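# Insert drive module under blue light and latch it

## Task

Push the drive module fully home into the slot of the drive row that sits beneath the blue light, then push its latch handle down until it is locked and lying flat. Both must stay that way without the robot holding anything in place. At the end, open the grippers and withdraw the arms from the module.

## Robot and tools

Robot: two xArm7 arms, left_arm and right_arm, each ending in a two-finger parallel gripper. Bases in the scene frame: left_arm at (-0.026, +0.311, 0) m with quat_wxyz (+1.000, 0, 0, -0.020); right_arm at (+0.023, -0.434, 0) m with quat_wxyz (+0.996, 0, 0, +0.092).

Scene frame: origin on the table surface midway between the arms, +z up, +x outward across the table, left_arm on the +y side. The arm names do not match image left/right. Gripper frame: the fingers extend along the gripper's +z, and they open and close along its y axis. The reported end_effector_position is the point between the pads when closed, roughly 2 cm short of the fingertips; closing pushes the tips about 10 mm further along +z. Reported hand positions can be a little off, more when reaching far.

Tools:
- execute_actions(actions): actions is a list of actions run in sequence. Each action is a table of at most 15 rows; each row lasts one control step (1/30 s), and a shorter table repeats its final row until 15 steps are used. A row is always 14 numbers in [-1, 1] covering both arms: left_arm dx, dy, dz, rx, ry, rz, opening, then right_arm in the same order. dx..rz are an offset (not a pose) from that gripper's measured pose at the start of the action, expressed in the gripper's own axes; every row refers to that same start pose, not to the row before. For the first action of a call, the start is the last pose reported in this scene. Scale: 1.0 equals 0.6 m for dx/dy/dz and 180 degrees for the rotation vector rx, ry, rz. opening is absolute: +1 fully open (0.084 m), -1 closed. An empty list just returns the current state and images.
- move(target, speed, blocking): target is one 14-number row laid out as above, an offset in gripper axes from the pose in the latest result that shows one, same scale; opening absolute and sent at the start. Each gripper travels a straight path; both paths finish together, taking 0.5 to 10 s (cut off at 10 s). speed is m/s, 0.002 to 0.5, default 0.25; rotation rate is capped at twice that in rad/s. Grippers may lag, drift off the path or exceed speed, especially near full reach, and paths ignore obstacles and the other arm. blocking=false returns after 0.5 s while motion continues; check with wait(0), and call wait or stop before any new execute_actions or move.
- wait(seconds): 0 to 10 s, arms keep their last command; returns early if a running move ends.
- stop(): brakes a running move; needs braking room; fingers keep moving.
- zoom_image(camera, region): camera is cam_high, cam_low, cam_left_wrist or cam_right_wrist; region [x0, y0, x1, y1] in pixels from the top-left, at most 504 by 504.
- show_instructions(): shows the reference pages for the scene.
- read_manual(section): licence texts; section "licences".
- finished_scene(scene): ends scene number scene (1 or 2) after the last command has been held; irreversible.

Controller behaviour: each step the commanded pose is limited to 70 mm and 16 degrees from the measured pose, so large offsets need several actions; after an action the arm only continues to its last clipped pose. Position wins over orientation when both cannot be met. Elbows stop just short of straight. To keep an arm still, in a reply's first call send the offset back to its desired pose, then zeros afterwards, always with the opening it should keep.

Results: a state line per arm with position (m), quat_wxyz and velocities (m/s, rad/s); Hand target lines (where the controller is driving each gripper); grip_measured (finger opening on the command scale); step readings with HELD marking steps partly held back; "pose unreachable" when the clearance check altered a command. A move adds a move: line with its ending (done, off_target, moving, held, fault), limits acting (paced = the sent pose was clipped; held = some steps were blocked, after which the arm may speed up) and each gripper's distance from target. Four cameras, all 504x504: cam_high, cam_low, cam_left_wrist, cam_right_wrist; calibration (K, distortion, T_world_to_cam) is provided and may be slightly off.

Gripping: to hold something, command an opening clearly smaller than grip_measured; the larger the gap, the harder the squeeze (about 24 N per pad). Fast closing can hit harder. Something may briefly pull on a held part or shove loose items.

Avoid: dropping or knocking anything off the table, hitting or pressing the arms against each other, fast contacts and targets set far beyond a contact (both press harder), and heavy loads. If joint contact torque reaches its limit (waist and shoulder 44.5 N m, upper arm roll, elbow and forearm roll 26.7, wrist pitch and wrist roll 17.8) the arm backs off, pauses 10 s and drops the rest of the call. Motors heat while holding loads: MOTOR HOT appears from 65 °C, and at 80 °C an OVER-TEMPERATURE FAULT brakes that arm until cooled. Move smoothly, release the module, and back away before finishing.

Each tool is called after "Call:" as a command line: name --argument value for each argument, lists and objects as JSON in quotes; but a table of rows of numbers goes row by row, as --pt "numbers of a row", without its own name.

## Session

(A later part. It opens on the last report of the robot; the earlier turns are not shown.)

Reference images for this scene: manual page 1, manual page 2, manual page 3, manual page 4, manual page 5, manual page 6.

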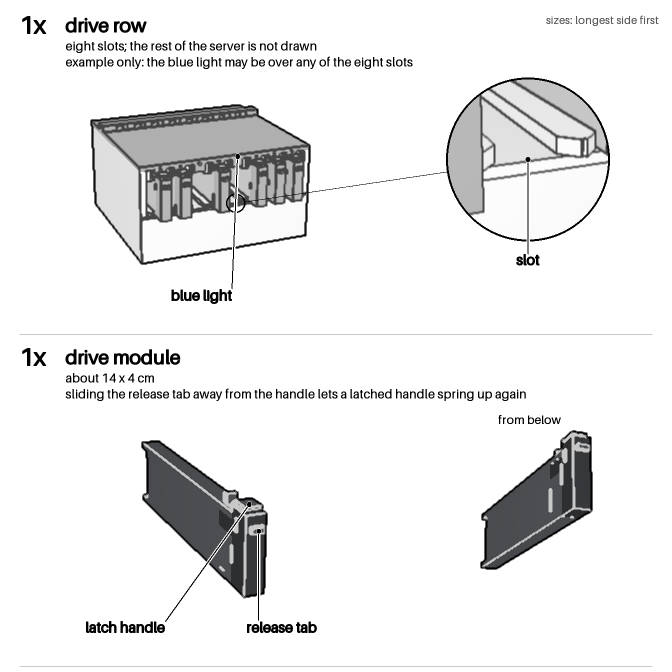

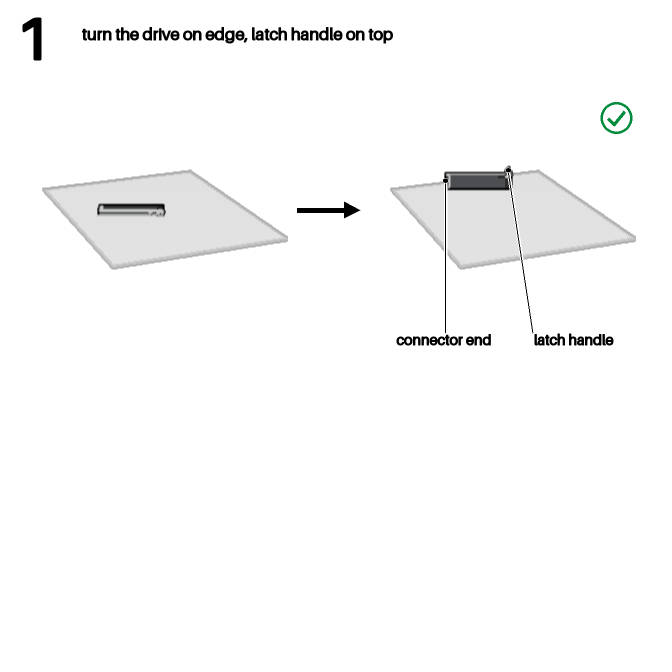

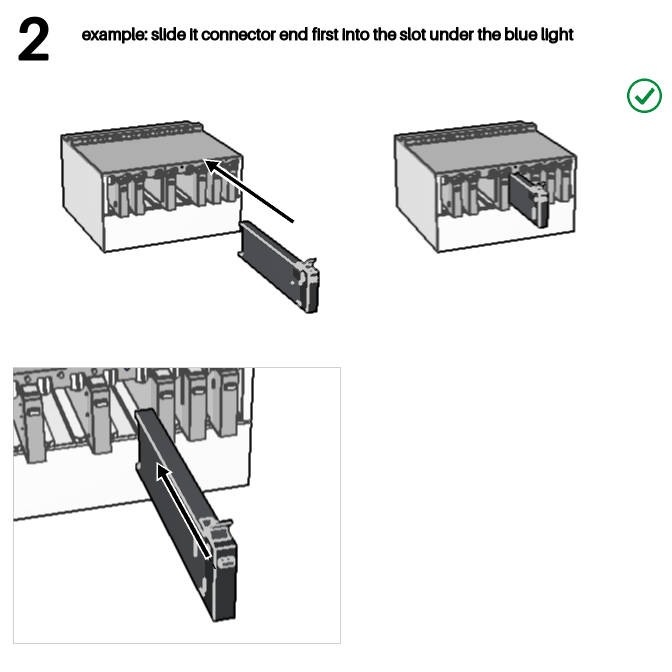

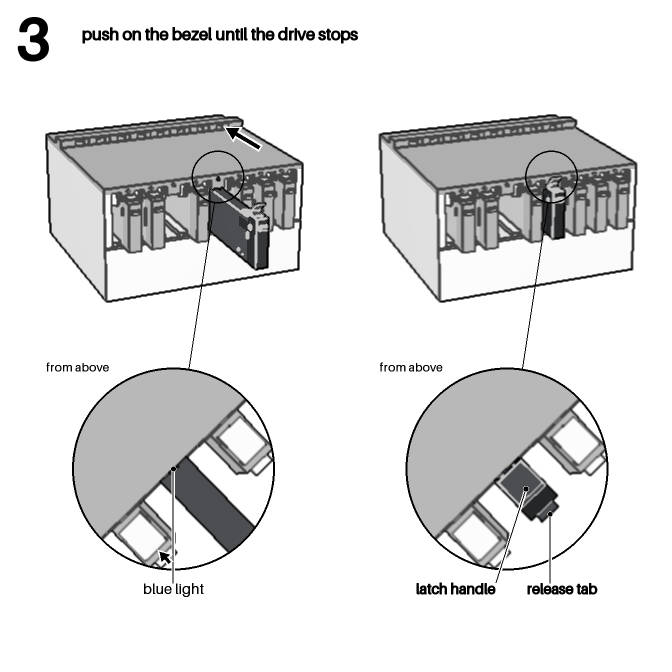

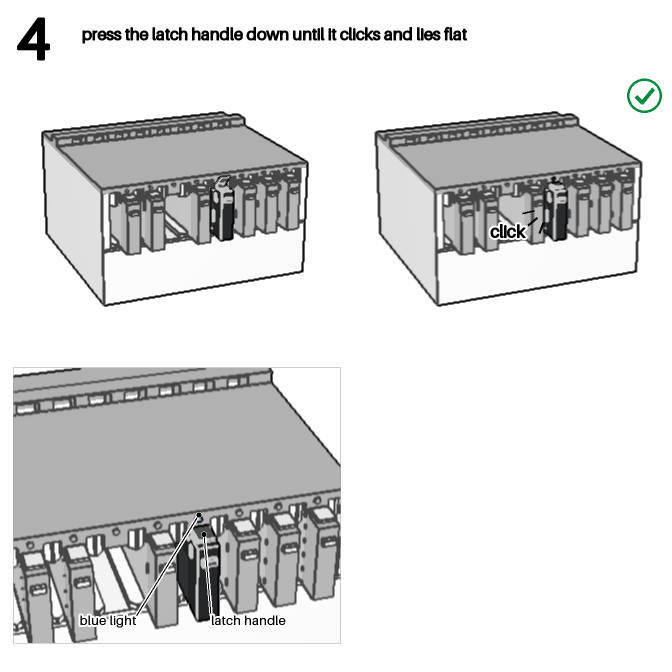

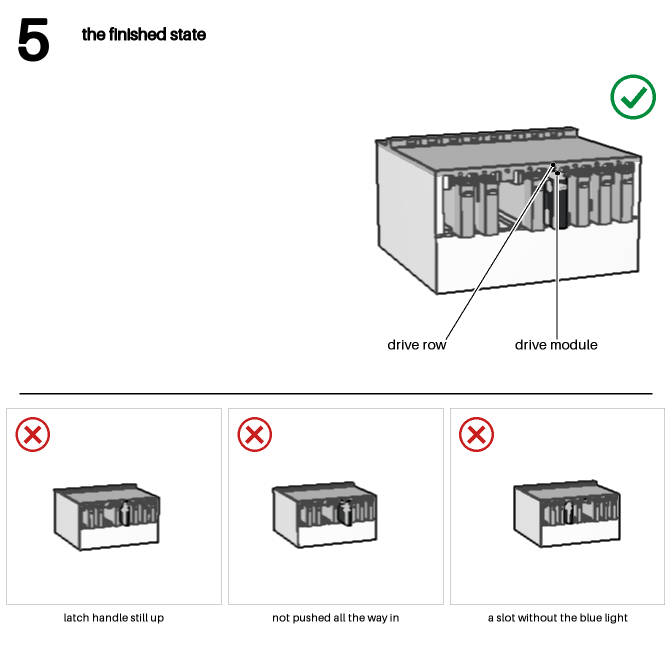

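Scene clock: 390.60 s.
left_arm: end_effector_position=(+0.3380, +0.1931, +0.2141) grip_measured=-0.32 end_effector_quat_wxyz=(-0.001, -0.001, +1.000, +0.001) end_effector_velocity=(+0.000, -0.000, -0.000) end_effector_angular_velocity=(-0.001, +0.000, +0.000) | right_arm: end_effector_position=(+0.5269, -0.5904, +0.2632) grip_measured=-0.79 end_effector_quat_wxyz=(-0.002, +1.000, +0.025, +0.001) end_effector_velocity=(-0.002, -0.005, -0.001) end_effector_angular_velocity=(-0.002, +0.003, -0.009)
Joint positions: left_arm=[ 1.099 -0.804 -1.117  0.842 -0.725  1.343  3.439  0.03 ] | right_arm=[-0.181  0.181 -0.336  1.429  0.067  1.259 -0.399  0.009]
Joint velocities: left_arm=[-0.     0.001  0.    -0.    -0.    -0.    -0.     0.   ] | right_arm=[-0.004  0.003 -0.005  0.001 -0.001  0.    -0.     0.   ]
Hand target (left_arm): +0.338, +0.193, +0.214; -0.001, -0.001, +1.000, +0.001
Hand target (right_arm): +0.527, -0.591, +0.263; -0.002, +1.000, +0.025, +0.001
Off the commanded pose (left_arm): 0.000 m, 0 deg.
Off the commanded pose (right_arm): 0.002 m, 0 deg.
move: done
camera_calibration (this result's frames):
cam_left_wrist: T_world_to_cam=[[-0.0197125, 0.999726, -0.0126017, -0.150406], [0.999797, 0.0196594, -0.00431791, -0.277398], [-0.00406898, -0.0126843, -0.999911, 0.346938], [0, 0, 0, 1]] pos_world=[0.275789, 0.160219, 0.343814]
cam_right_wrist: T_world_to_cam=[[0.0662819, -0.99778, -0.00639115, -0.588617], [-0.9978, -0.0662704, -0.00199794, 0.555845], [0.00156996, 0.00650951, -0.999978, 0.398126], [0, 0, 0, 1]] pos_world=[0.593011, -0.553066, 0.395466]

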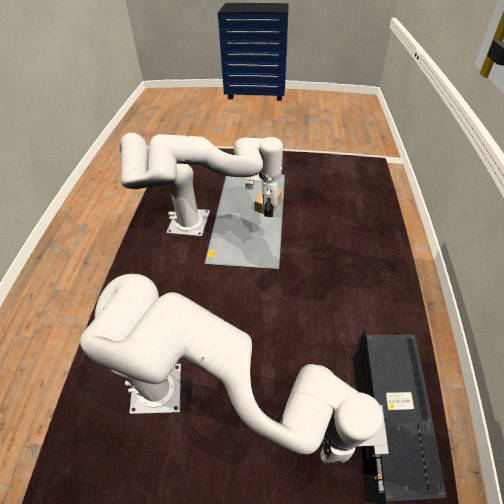

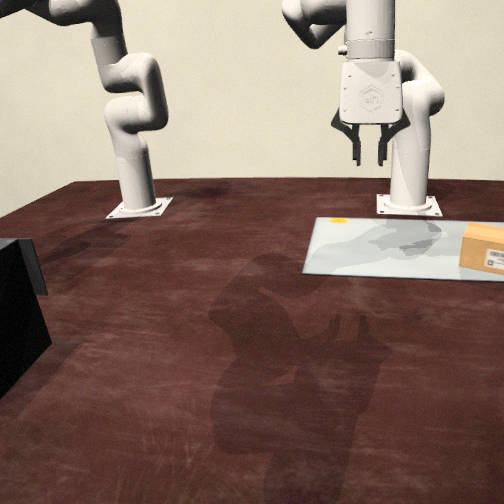

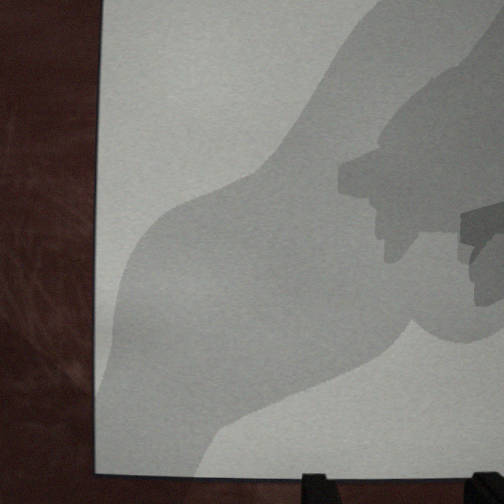

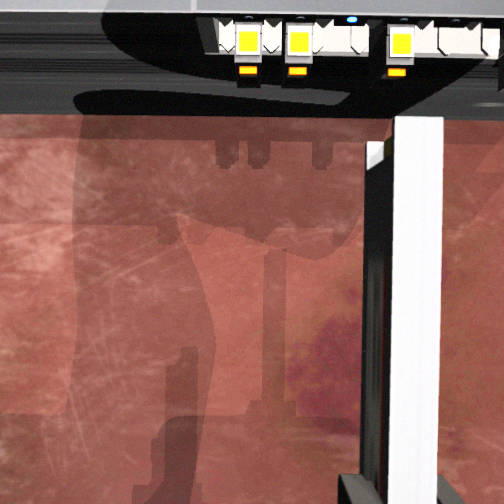

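Call:
move --target '[0,0,0,0,0,0,-0.3,0,0.001,0.167,0,0,0,-1]' --speed 0.08

Call:
move --target '[0,0,0,0,0,0,-0.3,0.06,0,0,0,0,0,-1]' --speed 0.03

Scene clock: 396.87 s.
left_arm: end_effector_position=(+0.3380, +0.1931, +0.2141) grip_measured=-0.32 end_effector_quat_wxyz=(-0.001, -0.001, +1.000, +0.001) end_effector_velocity=(+0.000, +0.000, +0.000) end_effector_angular_velocity=(-0.001, -0.000, +0.001) | right_arm: end_effector_position=(+0.5275, -0.5904, +0.1636) grip_measured=-0.79 end_effector_quat_wxyz=(-0.002, +1.000, +0.026, +0.001) end_effector_velocity=(+0.000, -0.001, +0.001) end_effector_angular_velocity=(-0.000, -0.002, -0.001)
Joint positions: left_arm=[ 1.099 -0.804 -1.117  0.842 -0.725  1.343  3.439  0.03 ] | right_arm=[-0.186  0.261 -0.326  1.24   0.104  0.993 -0.426  0.009]
Joint velocities: left_arm=[ 0.001  0.001  0.001 -0.    -0.    -0.     0.    -0.   ] | right_arm=[-0.    -0.002 -0.001 -0.     0.    -0.001 -0.001  0.   ]
Hand target (left_arm): +0.338, +0.193, +0.214; -0.001, -0.001, +1.000, +0.001
Hand target (right_arm): +0.527, -0.590, +0.163; -0.002, +1.000, +0.026, +0.001
Off the commanded pose (left_arm): 0.000 m, 0 deg.
Off the commanded pose (right_arm): 0.001 m, 0 deg.
move: done
camera_calibration (this result's frames):
cam_left_wrist: T_world_to_cam=[[-0.0197126, 0.999726, -0.0126016, -0.150406], [0.999797, 0.0196595, -0.00431803, -0.277398], [-0.0040691, -0.0126842, -0.999911, 0.346938], [0, 0, 0, 1]] pos_world=[0.275789, 0.160219, 0.343814]
cam_right_wrist: T_world_to_cam=[[0.0670018, -0.997734, -0.00606654, -0.589664], [-0.997749, -0.0669824, -0.00335792, 0.556047], [0.00294397, 0.00627787, -0.999976, 0.297691], [0, 0, 0, 1]] pos_world=[0.593427, -0.552952, 0.295973]

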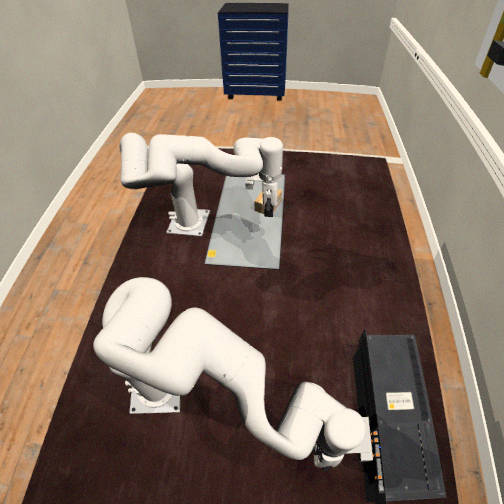

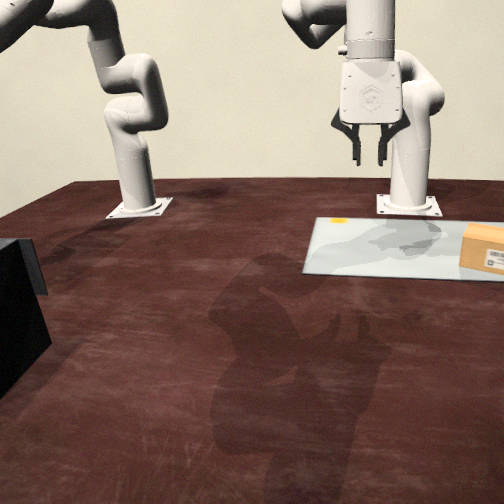

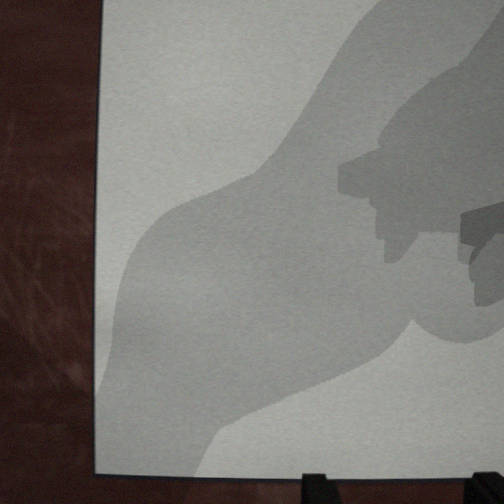

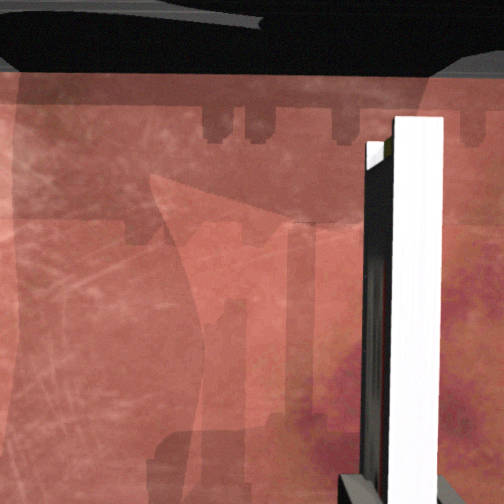

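Scene clock: 398.33 s.
left_arm: end_effector_position=(+0.3380, +0.1931, +0.2141) grip_measured=-0.32 end_effector_quat_wxyz=(-0.001, -0.001, +1.000, +0.001) end_effector_velocity=(+0.000, +0.001, +0.000) end_effector_angular_velocity=(+0.002, -0.000, -0.002) | right_arm: end_effector_position=(+0.5634, -0.5887, +0.1638) grip_measured=-0.79 end_effector_quat_wxyz=(-0.001, +1.000, +0.026, +0.001) end_effector_velocity=(+0.000, -0.001, +0.001) end_effector_angular_velocity=(+0.000, -0.002, -0.002)
Joint positions: left_arm=[ 1.099 -0.804 -1.117  0.842 -0.725  1.343  3.439  0.03 ] | right_arm=[-0.194  0.372 -0.311  1.394  0.134  1.04  -0.42   0.009]
Joint velocities: left_arm=[ 0.    -0.     0.001  0.     0.002 -0.     0.002  0.   ] | right_arm=[-0.    -0.001 -0.001  0.001  0.001  0.001 -0.    -0.   ]
Hand target (left_arm): +0.338, +0.193, +0.214; -0.001, -0.001, +1.000, +0.001
Hand target (right_arm): +0.563, -0.589, +0.164; -0.001, +1.000, +0.026, +0.001
Off the commanded pose (left_arm): 0.000 m, 0 deg.
Off the commanded pose (right_arm): 0.000 m, 0 deg.
move: done
camera_calibration (this result's frames):
cam_left_wrist: T_world_to_cam=[[-0.0197128, 0.999726, -0.0126015, -0.150406], [0.999797, 0.0196598, -0.00431814, -0.277398], [-0.00406922, -0.012684, -0.999911, 0.346938], [0, 0, 0, 1]] pos_world=[0.275789, 0.160219, 0.343814]
cam_right_wrist: T_world_to_cam=[[0.0669116, -0.997743, -0.00567575, -0.590378], [-0.997755, -0.0668938, -0.00326874, 0.592002], [0.00288169, 0.00588172, -0.999979, 0.29753], [0, 0, 0, 1]] pos_world=[0.629319, -0.551194, 0.296108]

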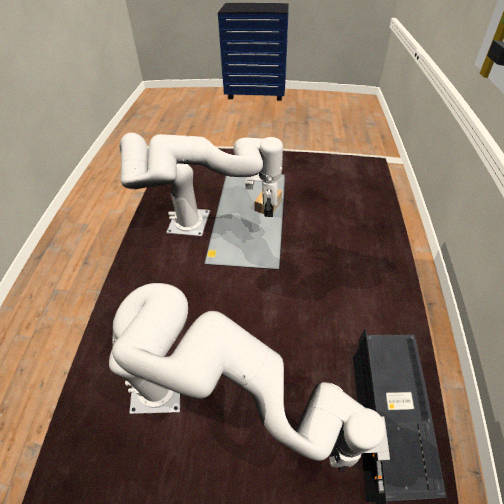

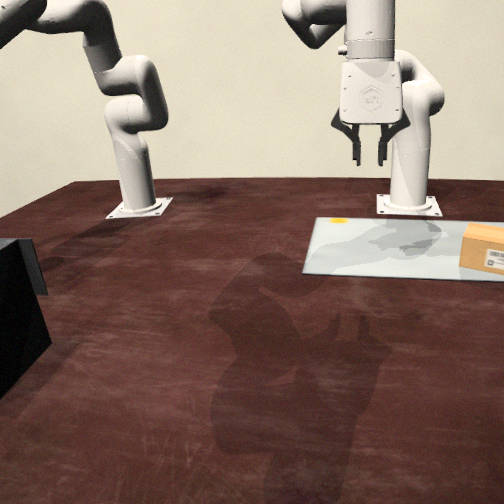

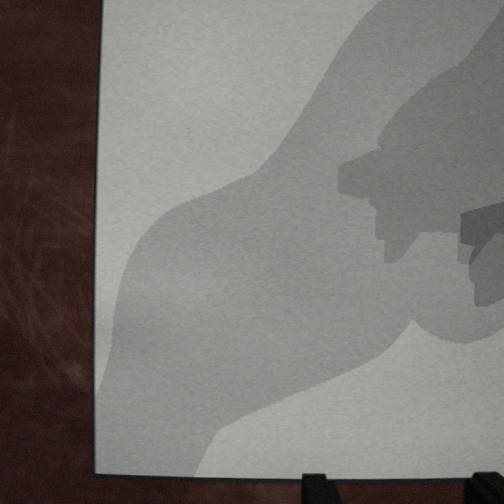

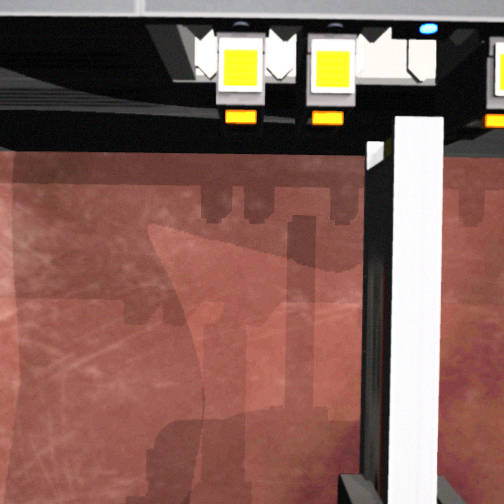

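Call:
move --target '[0,0,0,0,0,0,-0.3,0.04,0,0.0015,0,0,0,-1]' --speed 0.012

Scene clock: 406.87 s.
left_arm: end_effector_position=(+0.3380, +0.1931, +0.2141) grip_measured=-0.32 end_effector_quat_wxyz=(-0.001, -0.001, +1.000, +0.001) end_effector_velocity=(+0.000, -0.000, +0.000) end_effector_angular_velocity=(-0.000, -0.001, -0.001) | right_arm: end_effector_position=(+0.5874, -0.5875, +0.1630) grip_measured=-0.79 end_effector_quat_wxyz=(-0.001, +1.000, +0.026, +0.001) end_effector_velocity=(-0.000, -0.001, +0.001) end_effector_angular_velocity=(-0.001, -0.000, -0.002)
Joint positions: left_arm=[ 1.099 -0.804 -1.117  0.842 -0.725  1.343  3.439  0.03 ] | right_arm=[-0.202  0.45  -0.301  1.506  0.151  1.076 -0.414  0.009]
Joint velocities: left_arm=[-0.001 -0.     0.    -0.    -0.    -0.     0.001  0.   ] | right_arm=[-0.001 -0.    -0.001  0.001 -0.     0.001  0.     0.   ]
Hand target (left_arm): +0.338, +0.193, +0.214; -0.001, -0.001, +1.000, +0.001
Hand target (right_arm): +0.587, -0.587, +0.163; -0.001, +1.000, +0.026, +0.001
Off the commanded pose (left_arm): 0.000 m, 0 deg.
Off the commanded pose (right_arm): 0.000 m, 0 deg.
move: done
camera_calibration (this result's frames):
cam_left_wrist: T_world_to_cam=[[-0.0197129, 0.999726, -0.0126014, -0.150406], [0.999797, 0.0196598, -0.00431823, -0.277398], [-0.00406931, -0.012684, -0.999911, 0.346937], [0, 0, 0, 1]] pos_world=[0.275789, 0.160219, 0.343814]
cam_right_wrist: T_world_to_cam=[[0.0669515, -0.997741, -0.00543141, -0.590842], [-0.997752, -0.0669348, -0.00320378, 0.615939], [0.00283299, 0.0056337, -0.99998, 0.296518], [0, 0, 0, 1]] pos_world=[0.653272, -0.54995, 0.295276]

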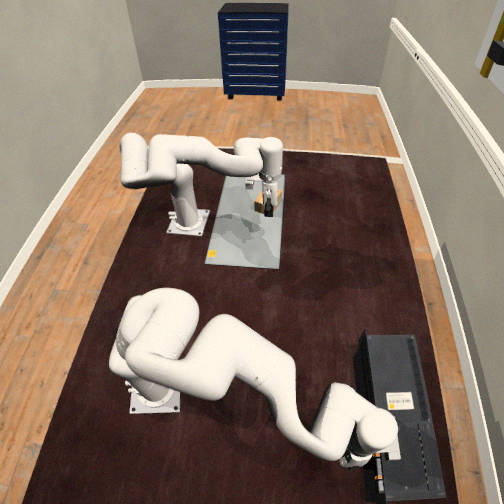

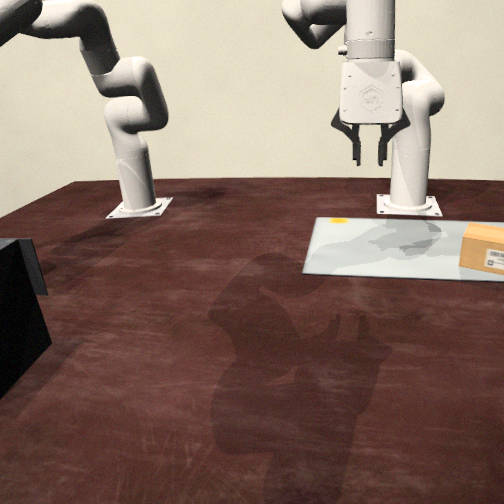

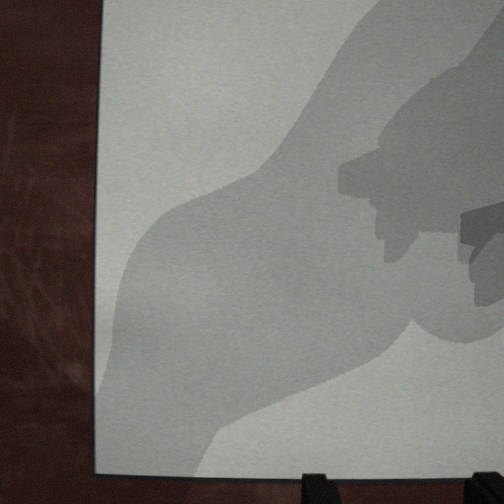

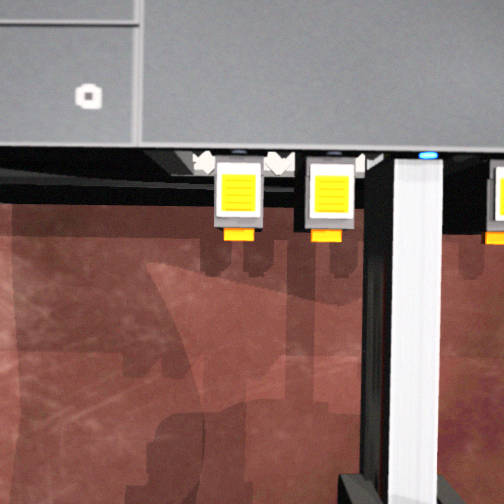

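Call:
zoom_image --camera "cam_right_wrist" --region '[330,120,504,260]'

Region (330, 120, 504, 260) of cam_right_wrist's 504x504 image, scaled by 2.897, with more detail than that image has; it fills the top 406 rows of this view, and the rest is white.

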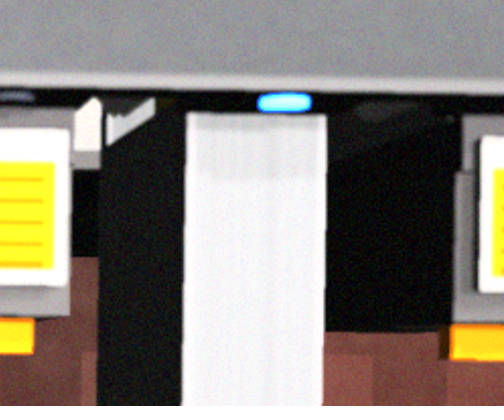

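Call:
move --target '[0,0,0,0,0,0,-0.3,0.025,0,0,0,0,0,-1]' --speed 0.012

Scene clock: 416.07 s.
left_arm: end_effector_position=(+0.3380, +0.1931, +0.2141) grip_measured=-0.32 end_effector_quat_wxyz=(-0.001, -0.001, +1.000, +0.001) end_effector_velocity=(-0.000, +0.000, -0.000) end_effector_angular_velocity=(-0.000, +0.001, -0.000) | right_arm: end_effector_position=(+0.6023, -0.5867, +0.1630) grip_measured=-0.79 end_effector_quat_wxyz=(-0.001, +1.000, +0.026, +0.001) end_effector_velocity=(-0.000, -0.001, +0.001) end_effector_angular_velocity=(-0.000, -0.000, -0.003)
Joint positions: left_arm=[ 1.099 -0.804 -1.117  0.842 -0.725  1.343  3.439  0.03 ] | right_arm=[-0.208  0.5   -0.294  1.581  0.16   1.103 -0.409  0.009]
Joint velocities: left_arm=[ 0.     0.001 -0.     0.     0.    -0.     0.     0.   ] | right_arm=[-0.001  0.    -0.001  0.001  0.     0.001  0.     0.   ]
Hand target (left_arm): +0.338, +0.193, +0.214; -0.001, -0.001, +1.000, +0.001
Hand target (right_arm): +0.602, -0.587, +0.163; -0.001, +1.000, +0.026, +0.001
Off the commanded pose (left_arm): 0.000 m, 0 deg.
Off the commanded pose (right_arm): 0.000 m, 0 deg.
move: done
camera_calibration (this result's frames):
cam_left_wrist: T_world_to_cam=[[-0.0197129, 0.999726, -0.0126015, -0.150406], [0.999797, 0.0196599, -0.00431812, -0.277398], [-0.00406919, -0.012684, -0.999911, 0.346938], [0, 0, 0, 1]] pos_world=[0.275789, 0.160219, 0.343814]
cam_right_wrist: T_world_to_cam=[[0.0669775, -0.99774, -0.00528448, -0.59112], [-0.997751, -0.0669616, -0.00314376, 0.630884], [0.0027828, 0.00548316, -0.999981, 0.296451], [0, 0, 0, 1]] pos_world=[0.668231, -0.549165, 0.295305]

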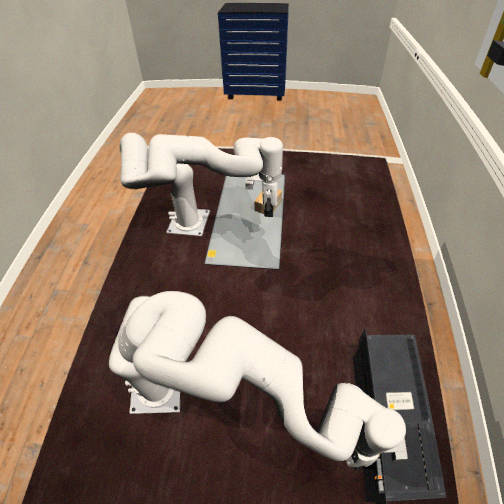

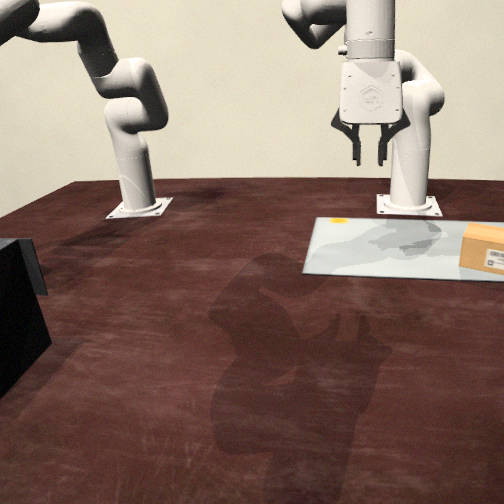

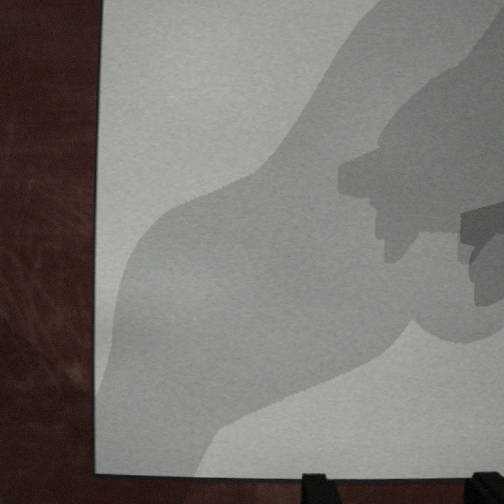

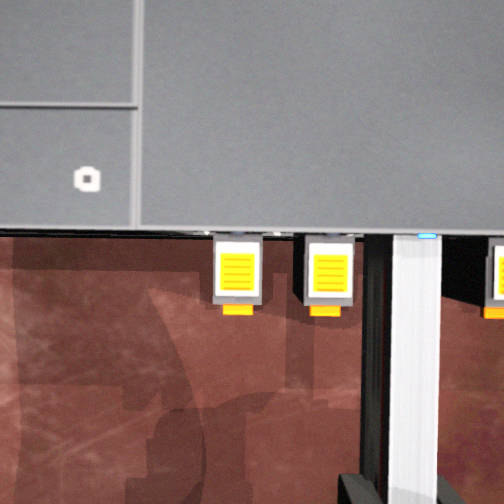

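Call:
zoom_image --camera "cam_high" --region '[310,420,410,504]'

Call:
zoom_image --camera "cam_right_wrist" --region '[300,200,504,504]'

Region (310, 420, 410, 504) of cam_high's 504x504 image, scaled by 5.040, with more detail than that image has; it fills the top 423 rows of this view, and the rest is white.

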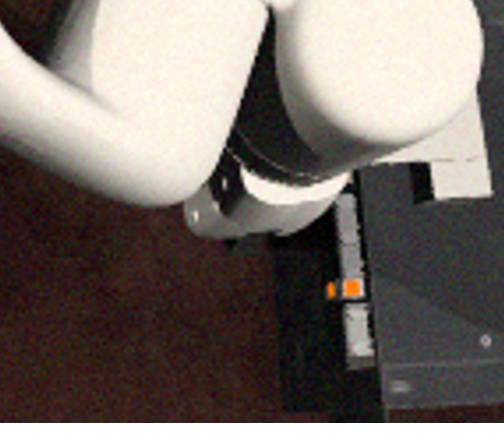

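Region (300, 200, 504, 504) of cam_right_wrist's 504x504 image, scaled by 1.658, with more detail than that image has; it fills the left 338 columns of this view, and the rest is white.

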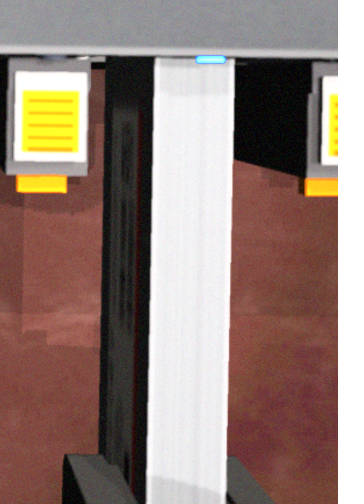

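Call:
move --target '[0,0,0,0,0,0,-0.3,0.057,0,0,0,0,0,-1]' --speed 0.02

Scene clock: 423.77 s.
left_arm: end_effector_position=(+0.3380, +0.1931, +0.2141) grip_measured=-0.32 end_effector_quat_wxyz=(-0.001, -0.001, +1.000, +0.001) end_effector_velocity=(-0.000, -0.000, -0.000) end_effector_angular_velocity=(+0.001, -0.000, +0.000) | right_arm: end_effector_position=(+0.6364, -0.5850, +0.1631) grip_measured=-0.79 end_effector_quat_wxyz=(-0.001, +1.000, +0.026, +0.001) end_effector_velocity=(-0.000, -0.001, -0.000) end_effector_angular_velocity=(+0.001, +0.002, -0.002)
Joint positions: left_arm=[ 1.099 -0.804 -1.117  0.842 -0.725  1.343  3.439  0.03 ] | right_arm=[-0.227  0.622 -0.28   1.774  0.179  1.175 -0.393  0.009]
Joint velocities: left_arm=[ 0.    -0.001 -0.001  0.    -0.001  0.    -0.     0.   ] | right_arm=[-0.002  0.001  0.     0.002  0.     0.002  0.     0.   ]
Hand target (left_arm): +0.338, +0.193, +0.214; -0.001, -0.001, +1.000, +0.001
Hand target (right_arm): +0.636, -0.585, +0.163; -0.001, +1.000, +0.026, +0.001
Off the commanded pose (left_arm): 0.000 m, 0 deg.
Off the commanded pose (right_arm): 0.000 m, 0 deg.
move: done
camera_calibration (this result's frames):
cam_left_wrist: T_world_to_cam=[[-0.0197129, 0.999726, -0.0126015, -0.150406], [0.999797, 0.0196598, -0.00431809, -0.277398], [-0.00406916, -0.0126841, -0.999911, 0.346938], [0, 0, 0, 1]] pos_world=[0.275789, 0.160219, 0.343814]
cam_right_wrist: T_world_to_cam=[[0.0670206, -0.99774, -0.00490866, -0.591748], [-0.997748, -0.067006, -0.00309333, 0.665014], [0.00275743, 0.00510492, -0.999983, 0.296256], [0, 0, 0, 1]] pos_world=[0.702359, -0.547363, 0.295404]

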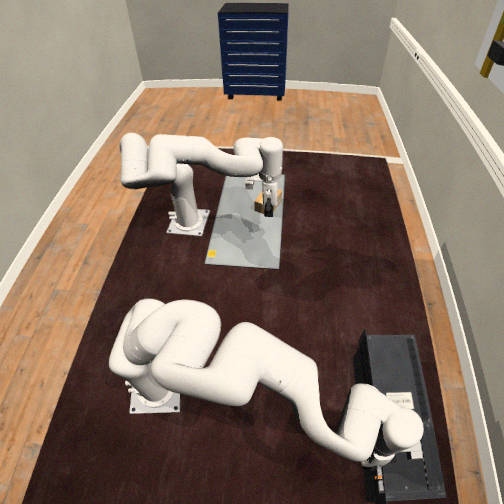

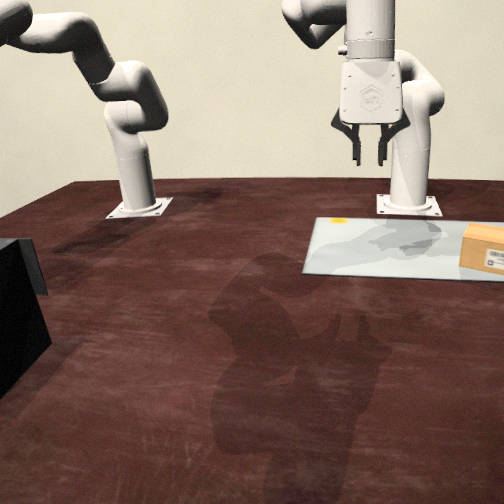

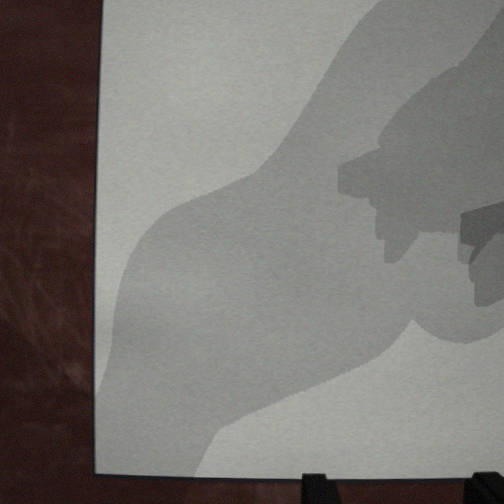

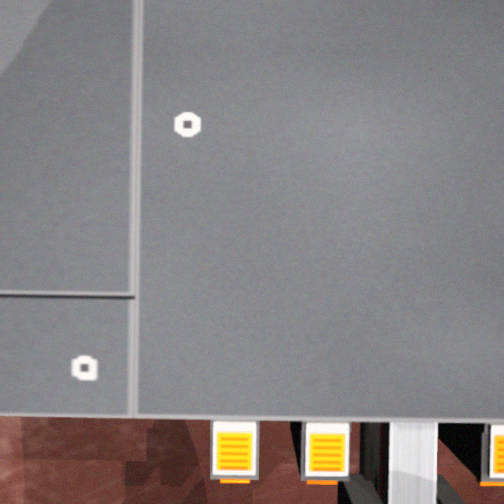

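Call:
move --target '[0,0,0,0,0,0,-0.3,0,0,0,0,0,0,-0.55]'

Call:
move --target '[0,0,0,0,0,0,-0.3,0,0,-0.12,0,0,0,-0.55]' --speed 0.08

Call:
move --target '[0,0,0,0,0,0,-0.3,-0.13,0,0,0,0,0,-1]' --speed 0.1

Scene clock: 429.47 s.
left_arm: end_effector_position=(+0.3380, +0.1931, +0.2141) grip_measured=-0.32 end_effector_quat_wxyz=(-0.001, -0.001, +1.000, +0.001) end_effector_velocity=(+0.000, +0.000, +0.000) end_effector_angular_velocity=(-0.001, -0.000, -0.001) | right_arm: end_effector_position=(+0.6364, -0.5850, +0.1631) grip_measured=-0.57 end_effector_quat_wxyz=(-0.001, +1.000, +0.026, +0.001) end_effector_velocity=(+0.000, +0.002, +0.000) end_effector_angular_velocity=(+0.001, -0.000, +0.002)
Joint positions: left_arm=[ 1.099 -0.804 -1.117  0.842 -0.725  1.343  3.439  0.03 ] | right_arm=[-0.227  0.622 -0.28   1.774  0.179  1.175 -0.393  0.019]
Joint velocities: left_arm=[ 0.    -0.     0.001  0.    -0.001  0.001  0.002 -0.   ] | right_arm=[ 0.002 -0.     0.     0.     0.001  0.     0.001  0.   ]
Hand target (left_arm): +0.338, +0.193, +0.214; -0.001, -0.001, +1.000, +0.001
Hand target (right_arm): +0.636, -0.585, +0.163; -0.001, +1.000, +0.026, +0.001
Off the commanded pose (left_arm): 0.000 m, 0 deg.
Off the commanded pose (right_arm): 0.000 m, 0 deg.
move: done
camera_calibration (this result's frames):
cam_left_wrist: T_world_to_cam=[[-0.0197126, 0.999726, -0.0126017, -0.150406], [0.999797, 0.0196595, -0.00431816, -0.277398], [-0.00406923, -0.0126843, -0.999911, 0.346938], [0, 0, 0, 1]] pos_world=[0.275789, 0.160219, 0.343814]
cam_right_wrist: T_world_to_cam=[[0.0670213, -0.997739, -0.00490476, -0.59175], [-0.997748, -0.0670066, -0.00310844, 0.66502], [0.00277277, 0.00510205, -0.999983, 0.296252], [0, 0, 0, 1]] pos_world=[0.70236, -0.547363, 0.295412]

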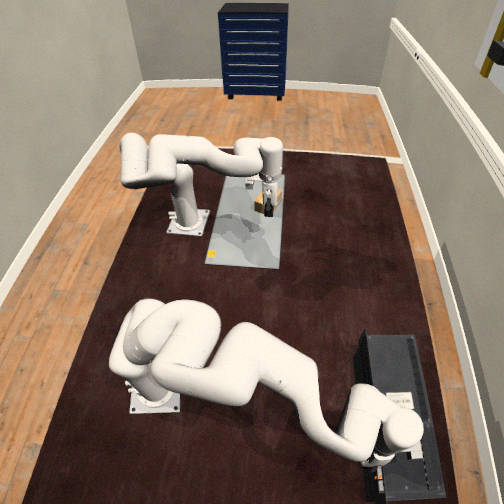

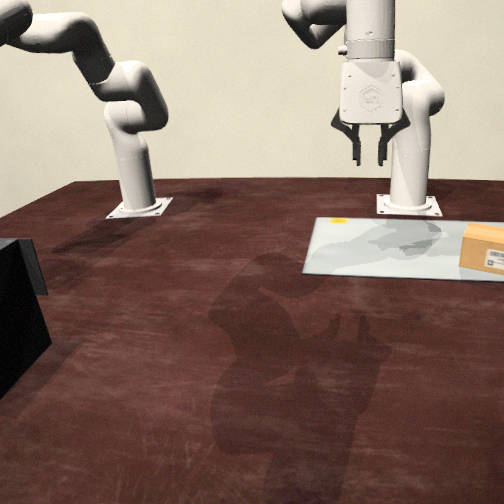

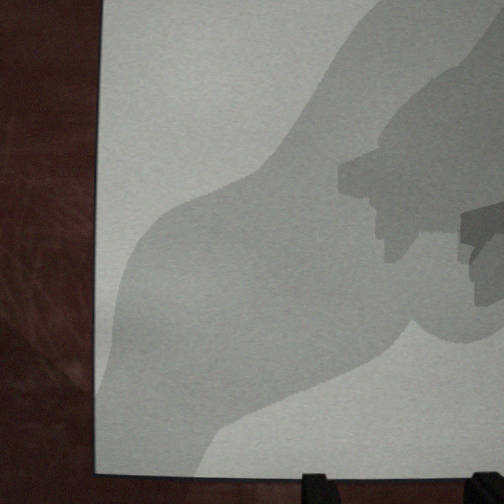

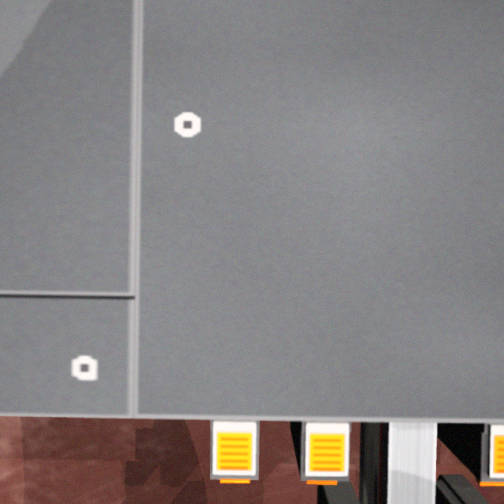

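Scene clock: 430.73 s.
left_arm: end_effector_position=(+0.3380, +0.1931, +0.2141) grip_measured=-0.32 end_effector_quat_wxyz=(-0.001, -0.001, +1.000, +0.001) end_effector_velocity=(-0.000, -0.000, -0.000) end_effector_angular_velocity=(+0.001, +0.001, -0.001) | right_arm: end_effector_position=(+0.6360, -0.5853, +0.2345) grip_measured=-0.57 end_effector_quat_wxyz=(-0.001, +1.000, +0.025, +0.001) end_effector_velocity=(+0.002, +0.000, +0.005) end_effector_angular_velocity=(-0.001, -0.010, +0.001)
Joint positions: left_arm=[ 1.099 -0.804 -1.117  0.842 -0.725  1.343  3.439  0.03 ] | right_arm=[-0.238  0.594 -0.287  1.935  0.166  1.363 -0.38   0.019]
Joint velocities: left_arm=[-0.     0.001 -0.001 -0.     0.001  0.     0.    -0.   ] | right_arm=[ 0.    -0.003  0.     0.006  0.001 -0.     0.    -0.   ]
Hand target (left_arm): +0.338, +0.193, +0.214; -0.001, -0.001, +1.000, +0.001
Hand target (right_arm): +0.636, -0.585, +0.235; -0.001, +1.000, +0.025, +0.001
Off the commanded pose (left_arm): 0.000 m, 0 deg.
Off the commanded pose (right_arm): 0.001 m, 0 deg.
move: done
camera_calibration (this result's frames):
cam_left_wrist: T_world_to_cam=[[-0.0197127, 0.999726, -0.0126017, -0.150406], [0.999797, 0.0196597, -0.00431808, -0.277398], [-0.00406916, -0.0126842, -0.999911, 0.346938], [0, 0, 0, 1]] pos_world=[0.275789, 0.160219, 0.343814]
cam_right_wrist: T_world_to_cam=[[0.0664625, -0.997775, -0.00524639, -0.59132], [-0.997788, -0.0664536, -0.00184802, 0.664817], [0.00149527, 0.00535761, -0.999985, 0.368546], [0, 0, 0, 1]] pos_world=[0.702096, -0.547799, 0.366666]

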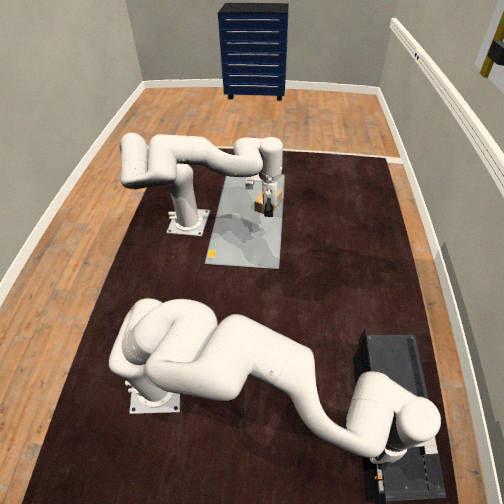

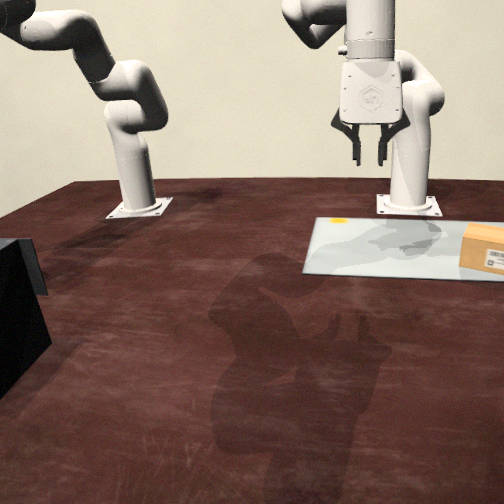

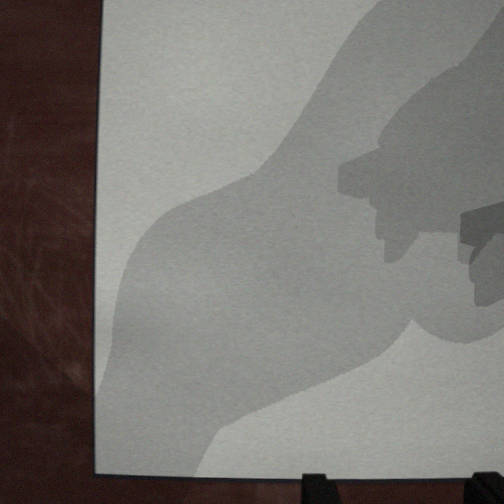

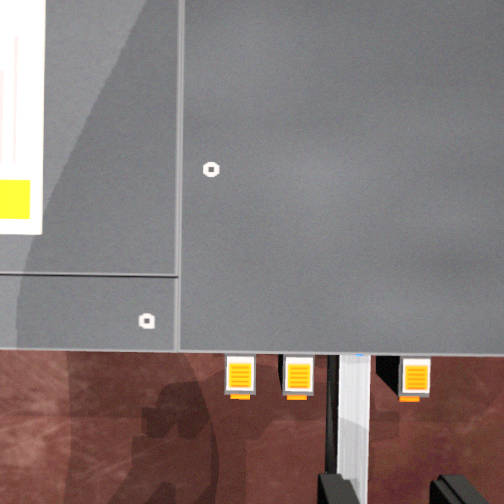

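Scene clock: 431.83 s.
left_arm: end_effector_position=(+0.3380, +0.1931, +0.2141) grip_measured=-0.32 end_effector_quat_wxyz=(-0.001, -0.001, +1.000, +0.001) end_effector_velocity=(-0.000, -0.000, -0.000) end_effector_angular_velocity=(-0.000, +0.002, +0.001) | right_arm: end_effector_position=(+0.5583, -0.5890, +0.2341) grip_measured=-1.00 end_effector_quat_wxyz=(-0.002, +1.000, +0.026, +0.001) end_effector_velocity=(-0.001, +0.002, -0.003) end_effector_angular_velocity=(+0.003, +0.005, +0.003)
Joint positions: left_arm=[ 1.099 -0.804 -1.117  0.842 -0.725  1.343  3.439  0.03 ] | right_arm=[-0.195  0.3   -0.318  1.5    0.102  1.216 -0.402  0.   ]
Joint velocities: left_arm=[ 0.     0.001 -0.001 -0.     0.     0.001 -0.001  0.   ] | right_arm=[ 0.002  0.001  0.002 -0.005  0.001 -0.001  0.     0.   ]
Hand target (left_arm): +0.338, +0.193, +0.214; -0.001, -0.001, +1.000, +0.001
Hand target (right_arm): +0.558, -0.589, +0.234; -0.002, +1.000, +0.025, +0.001
Off the commanded pose (left_arm): 0.000 m, 0 deg.
Off the commanded pose (right_arm): 0.000 m, 0 deg.
move: done
camera_calibration (this result's frames):
cam_left_wrist: T_world_to_cam=[[-0.0197128, 0.999726, -0.0126016, -0.150406], [0.999797, 0.0196598, -0.00431794, -0.277398], [-0.00406902, -0.0126842, -0.999911, 0.346938], [0, 0, 0, 1]] pos_world=[0.275789, 0.160219, 0.343814]
cam_right_wrist: T_world_to_cam=[[0.0669799, -0.997735, -0.00623408, -0.589865], [-0.997753, -0.0669704, -0.00172554, 0.586678], [0.00130413, 0.00633565, -0.999979, 0.36899], [0, 0, 0, 1]] pos_world=[0.624388, -0.551577, 0.366317]

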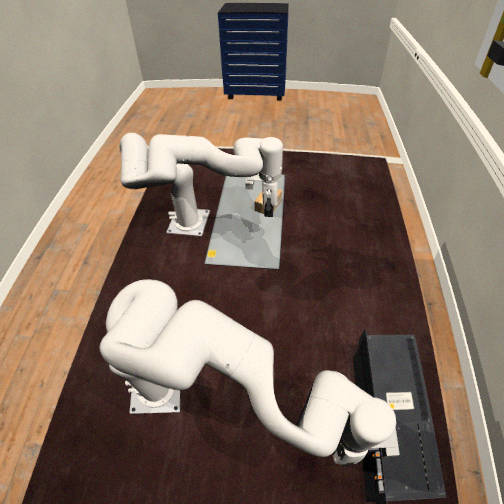

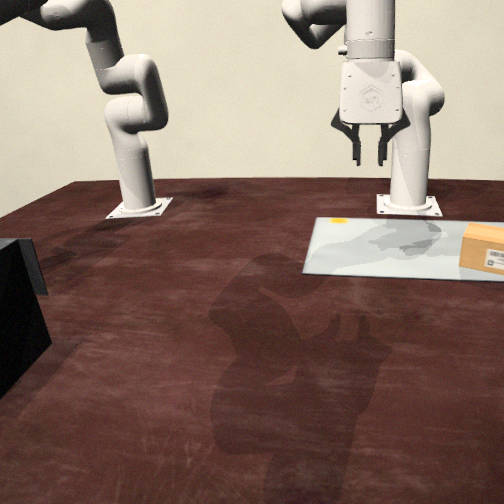

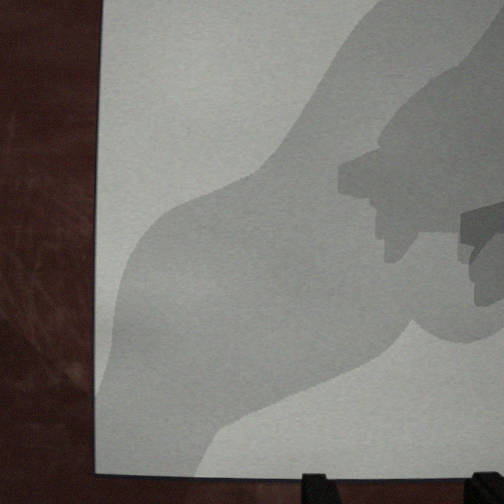

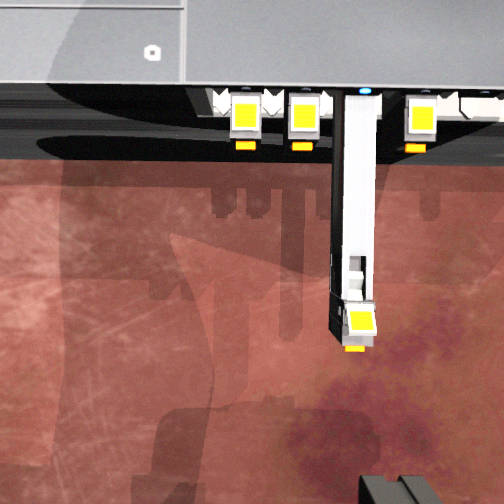

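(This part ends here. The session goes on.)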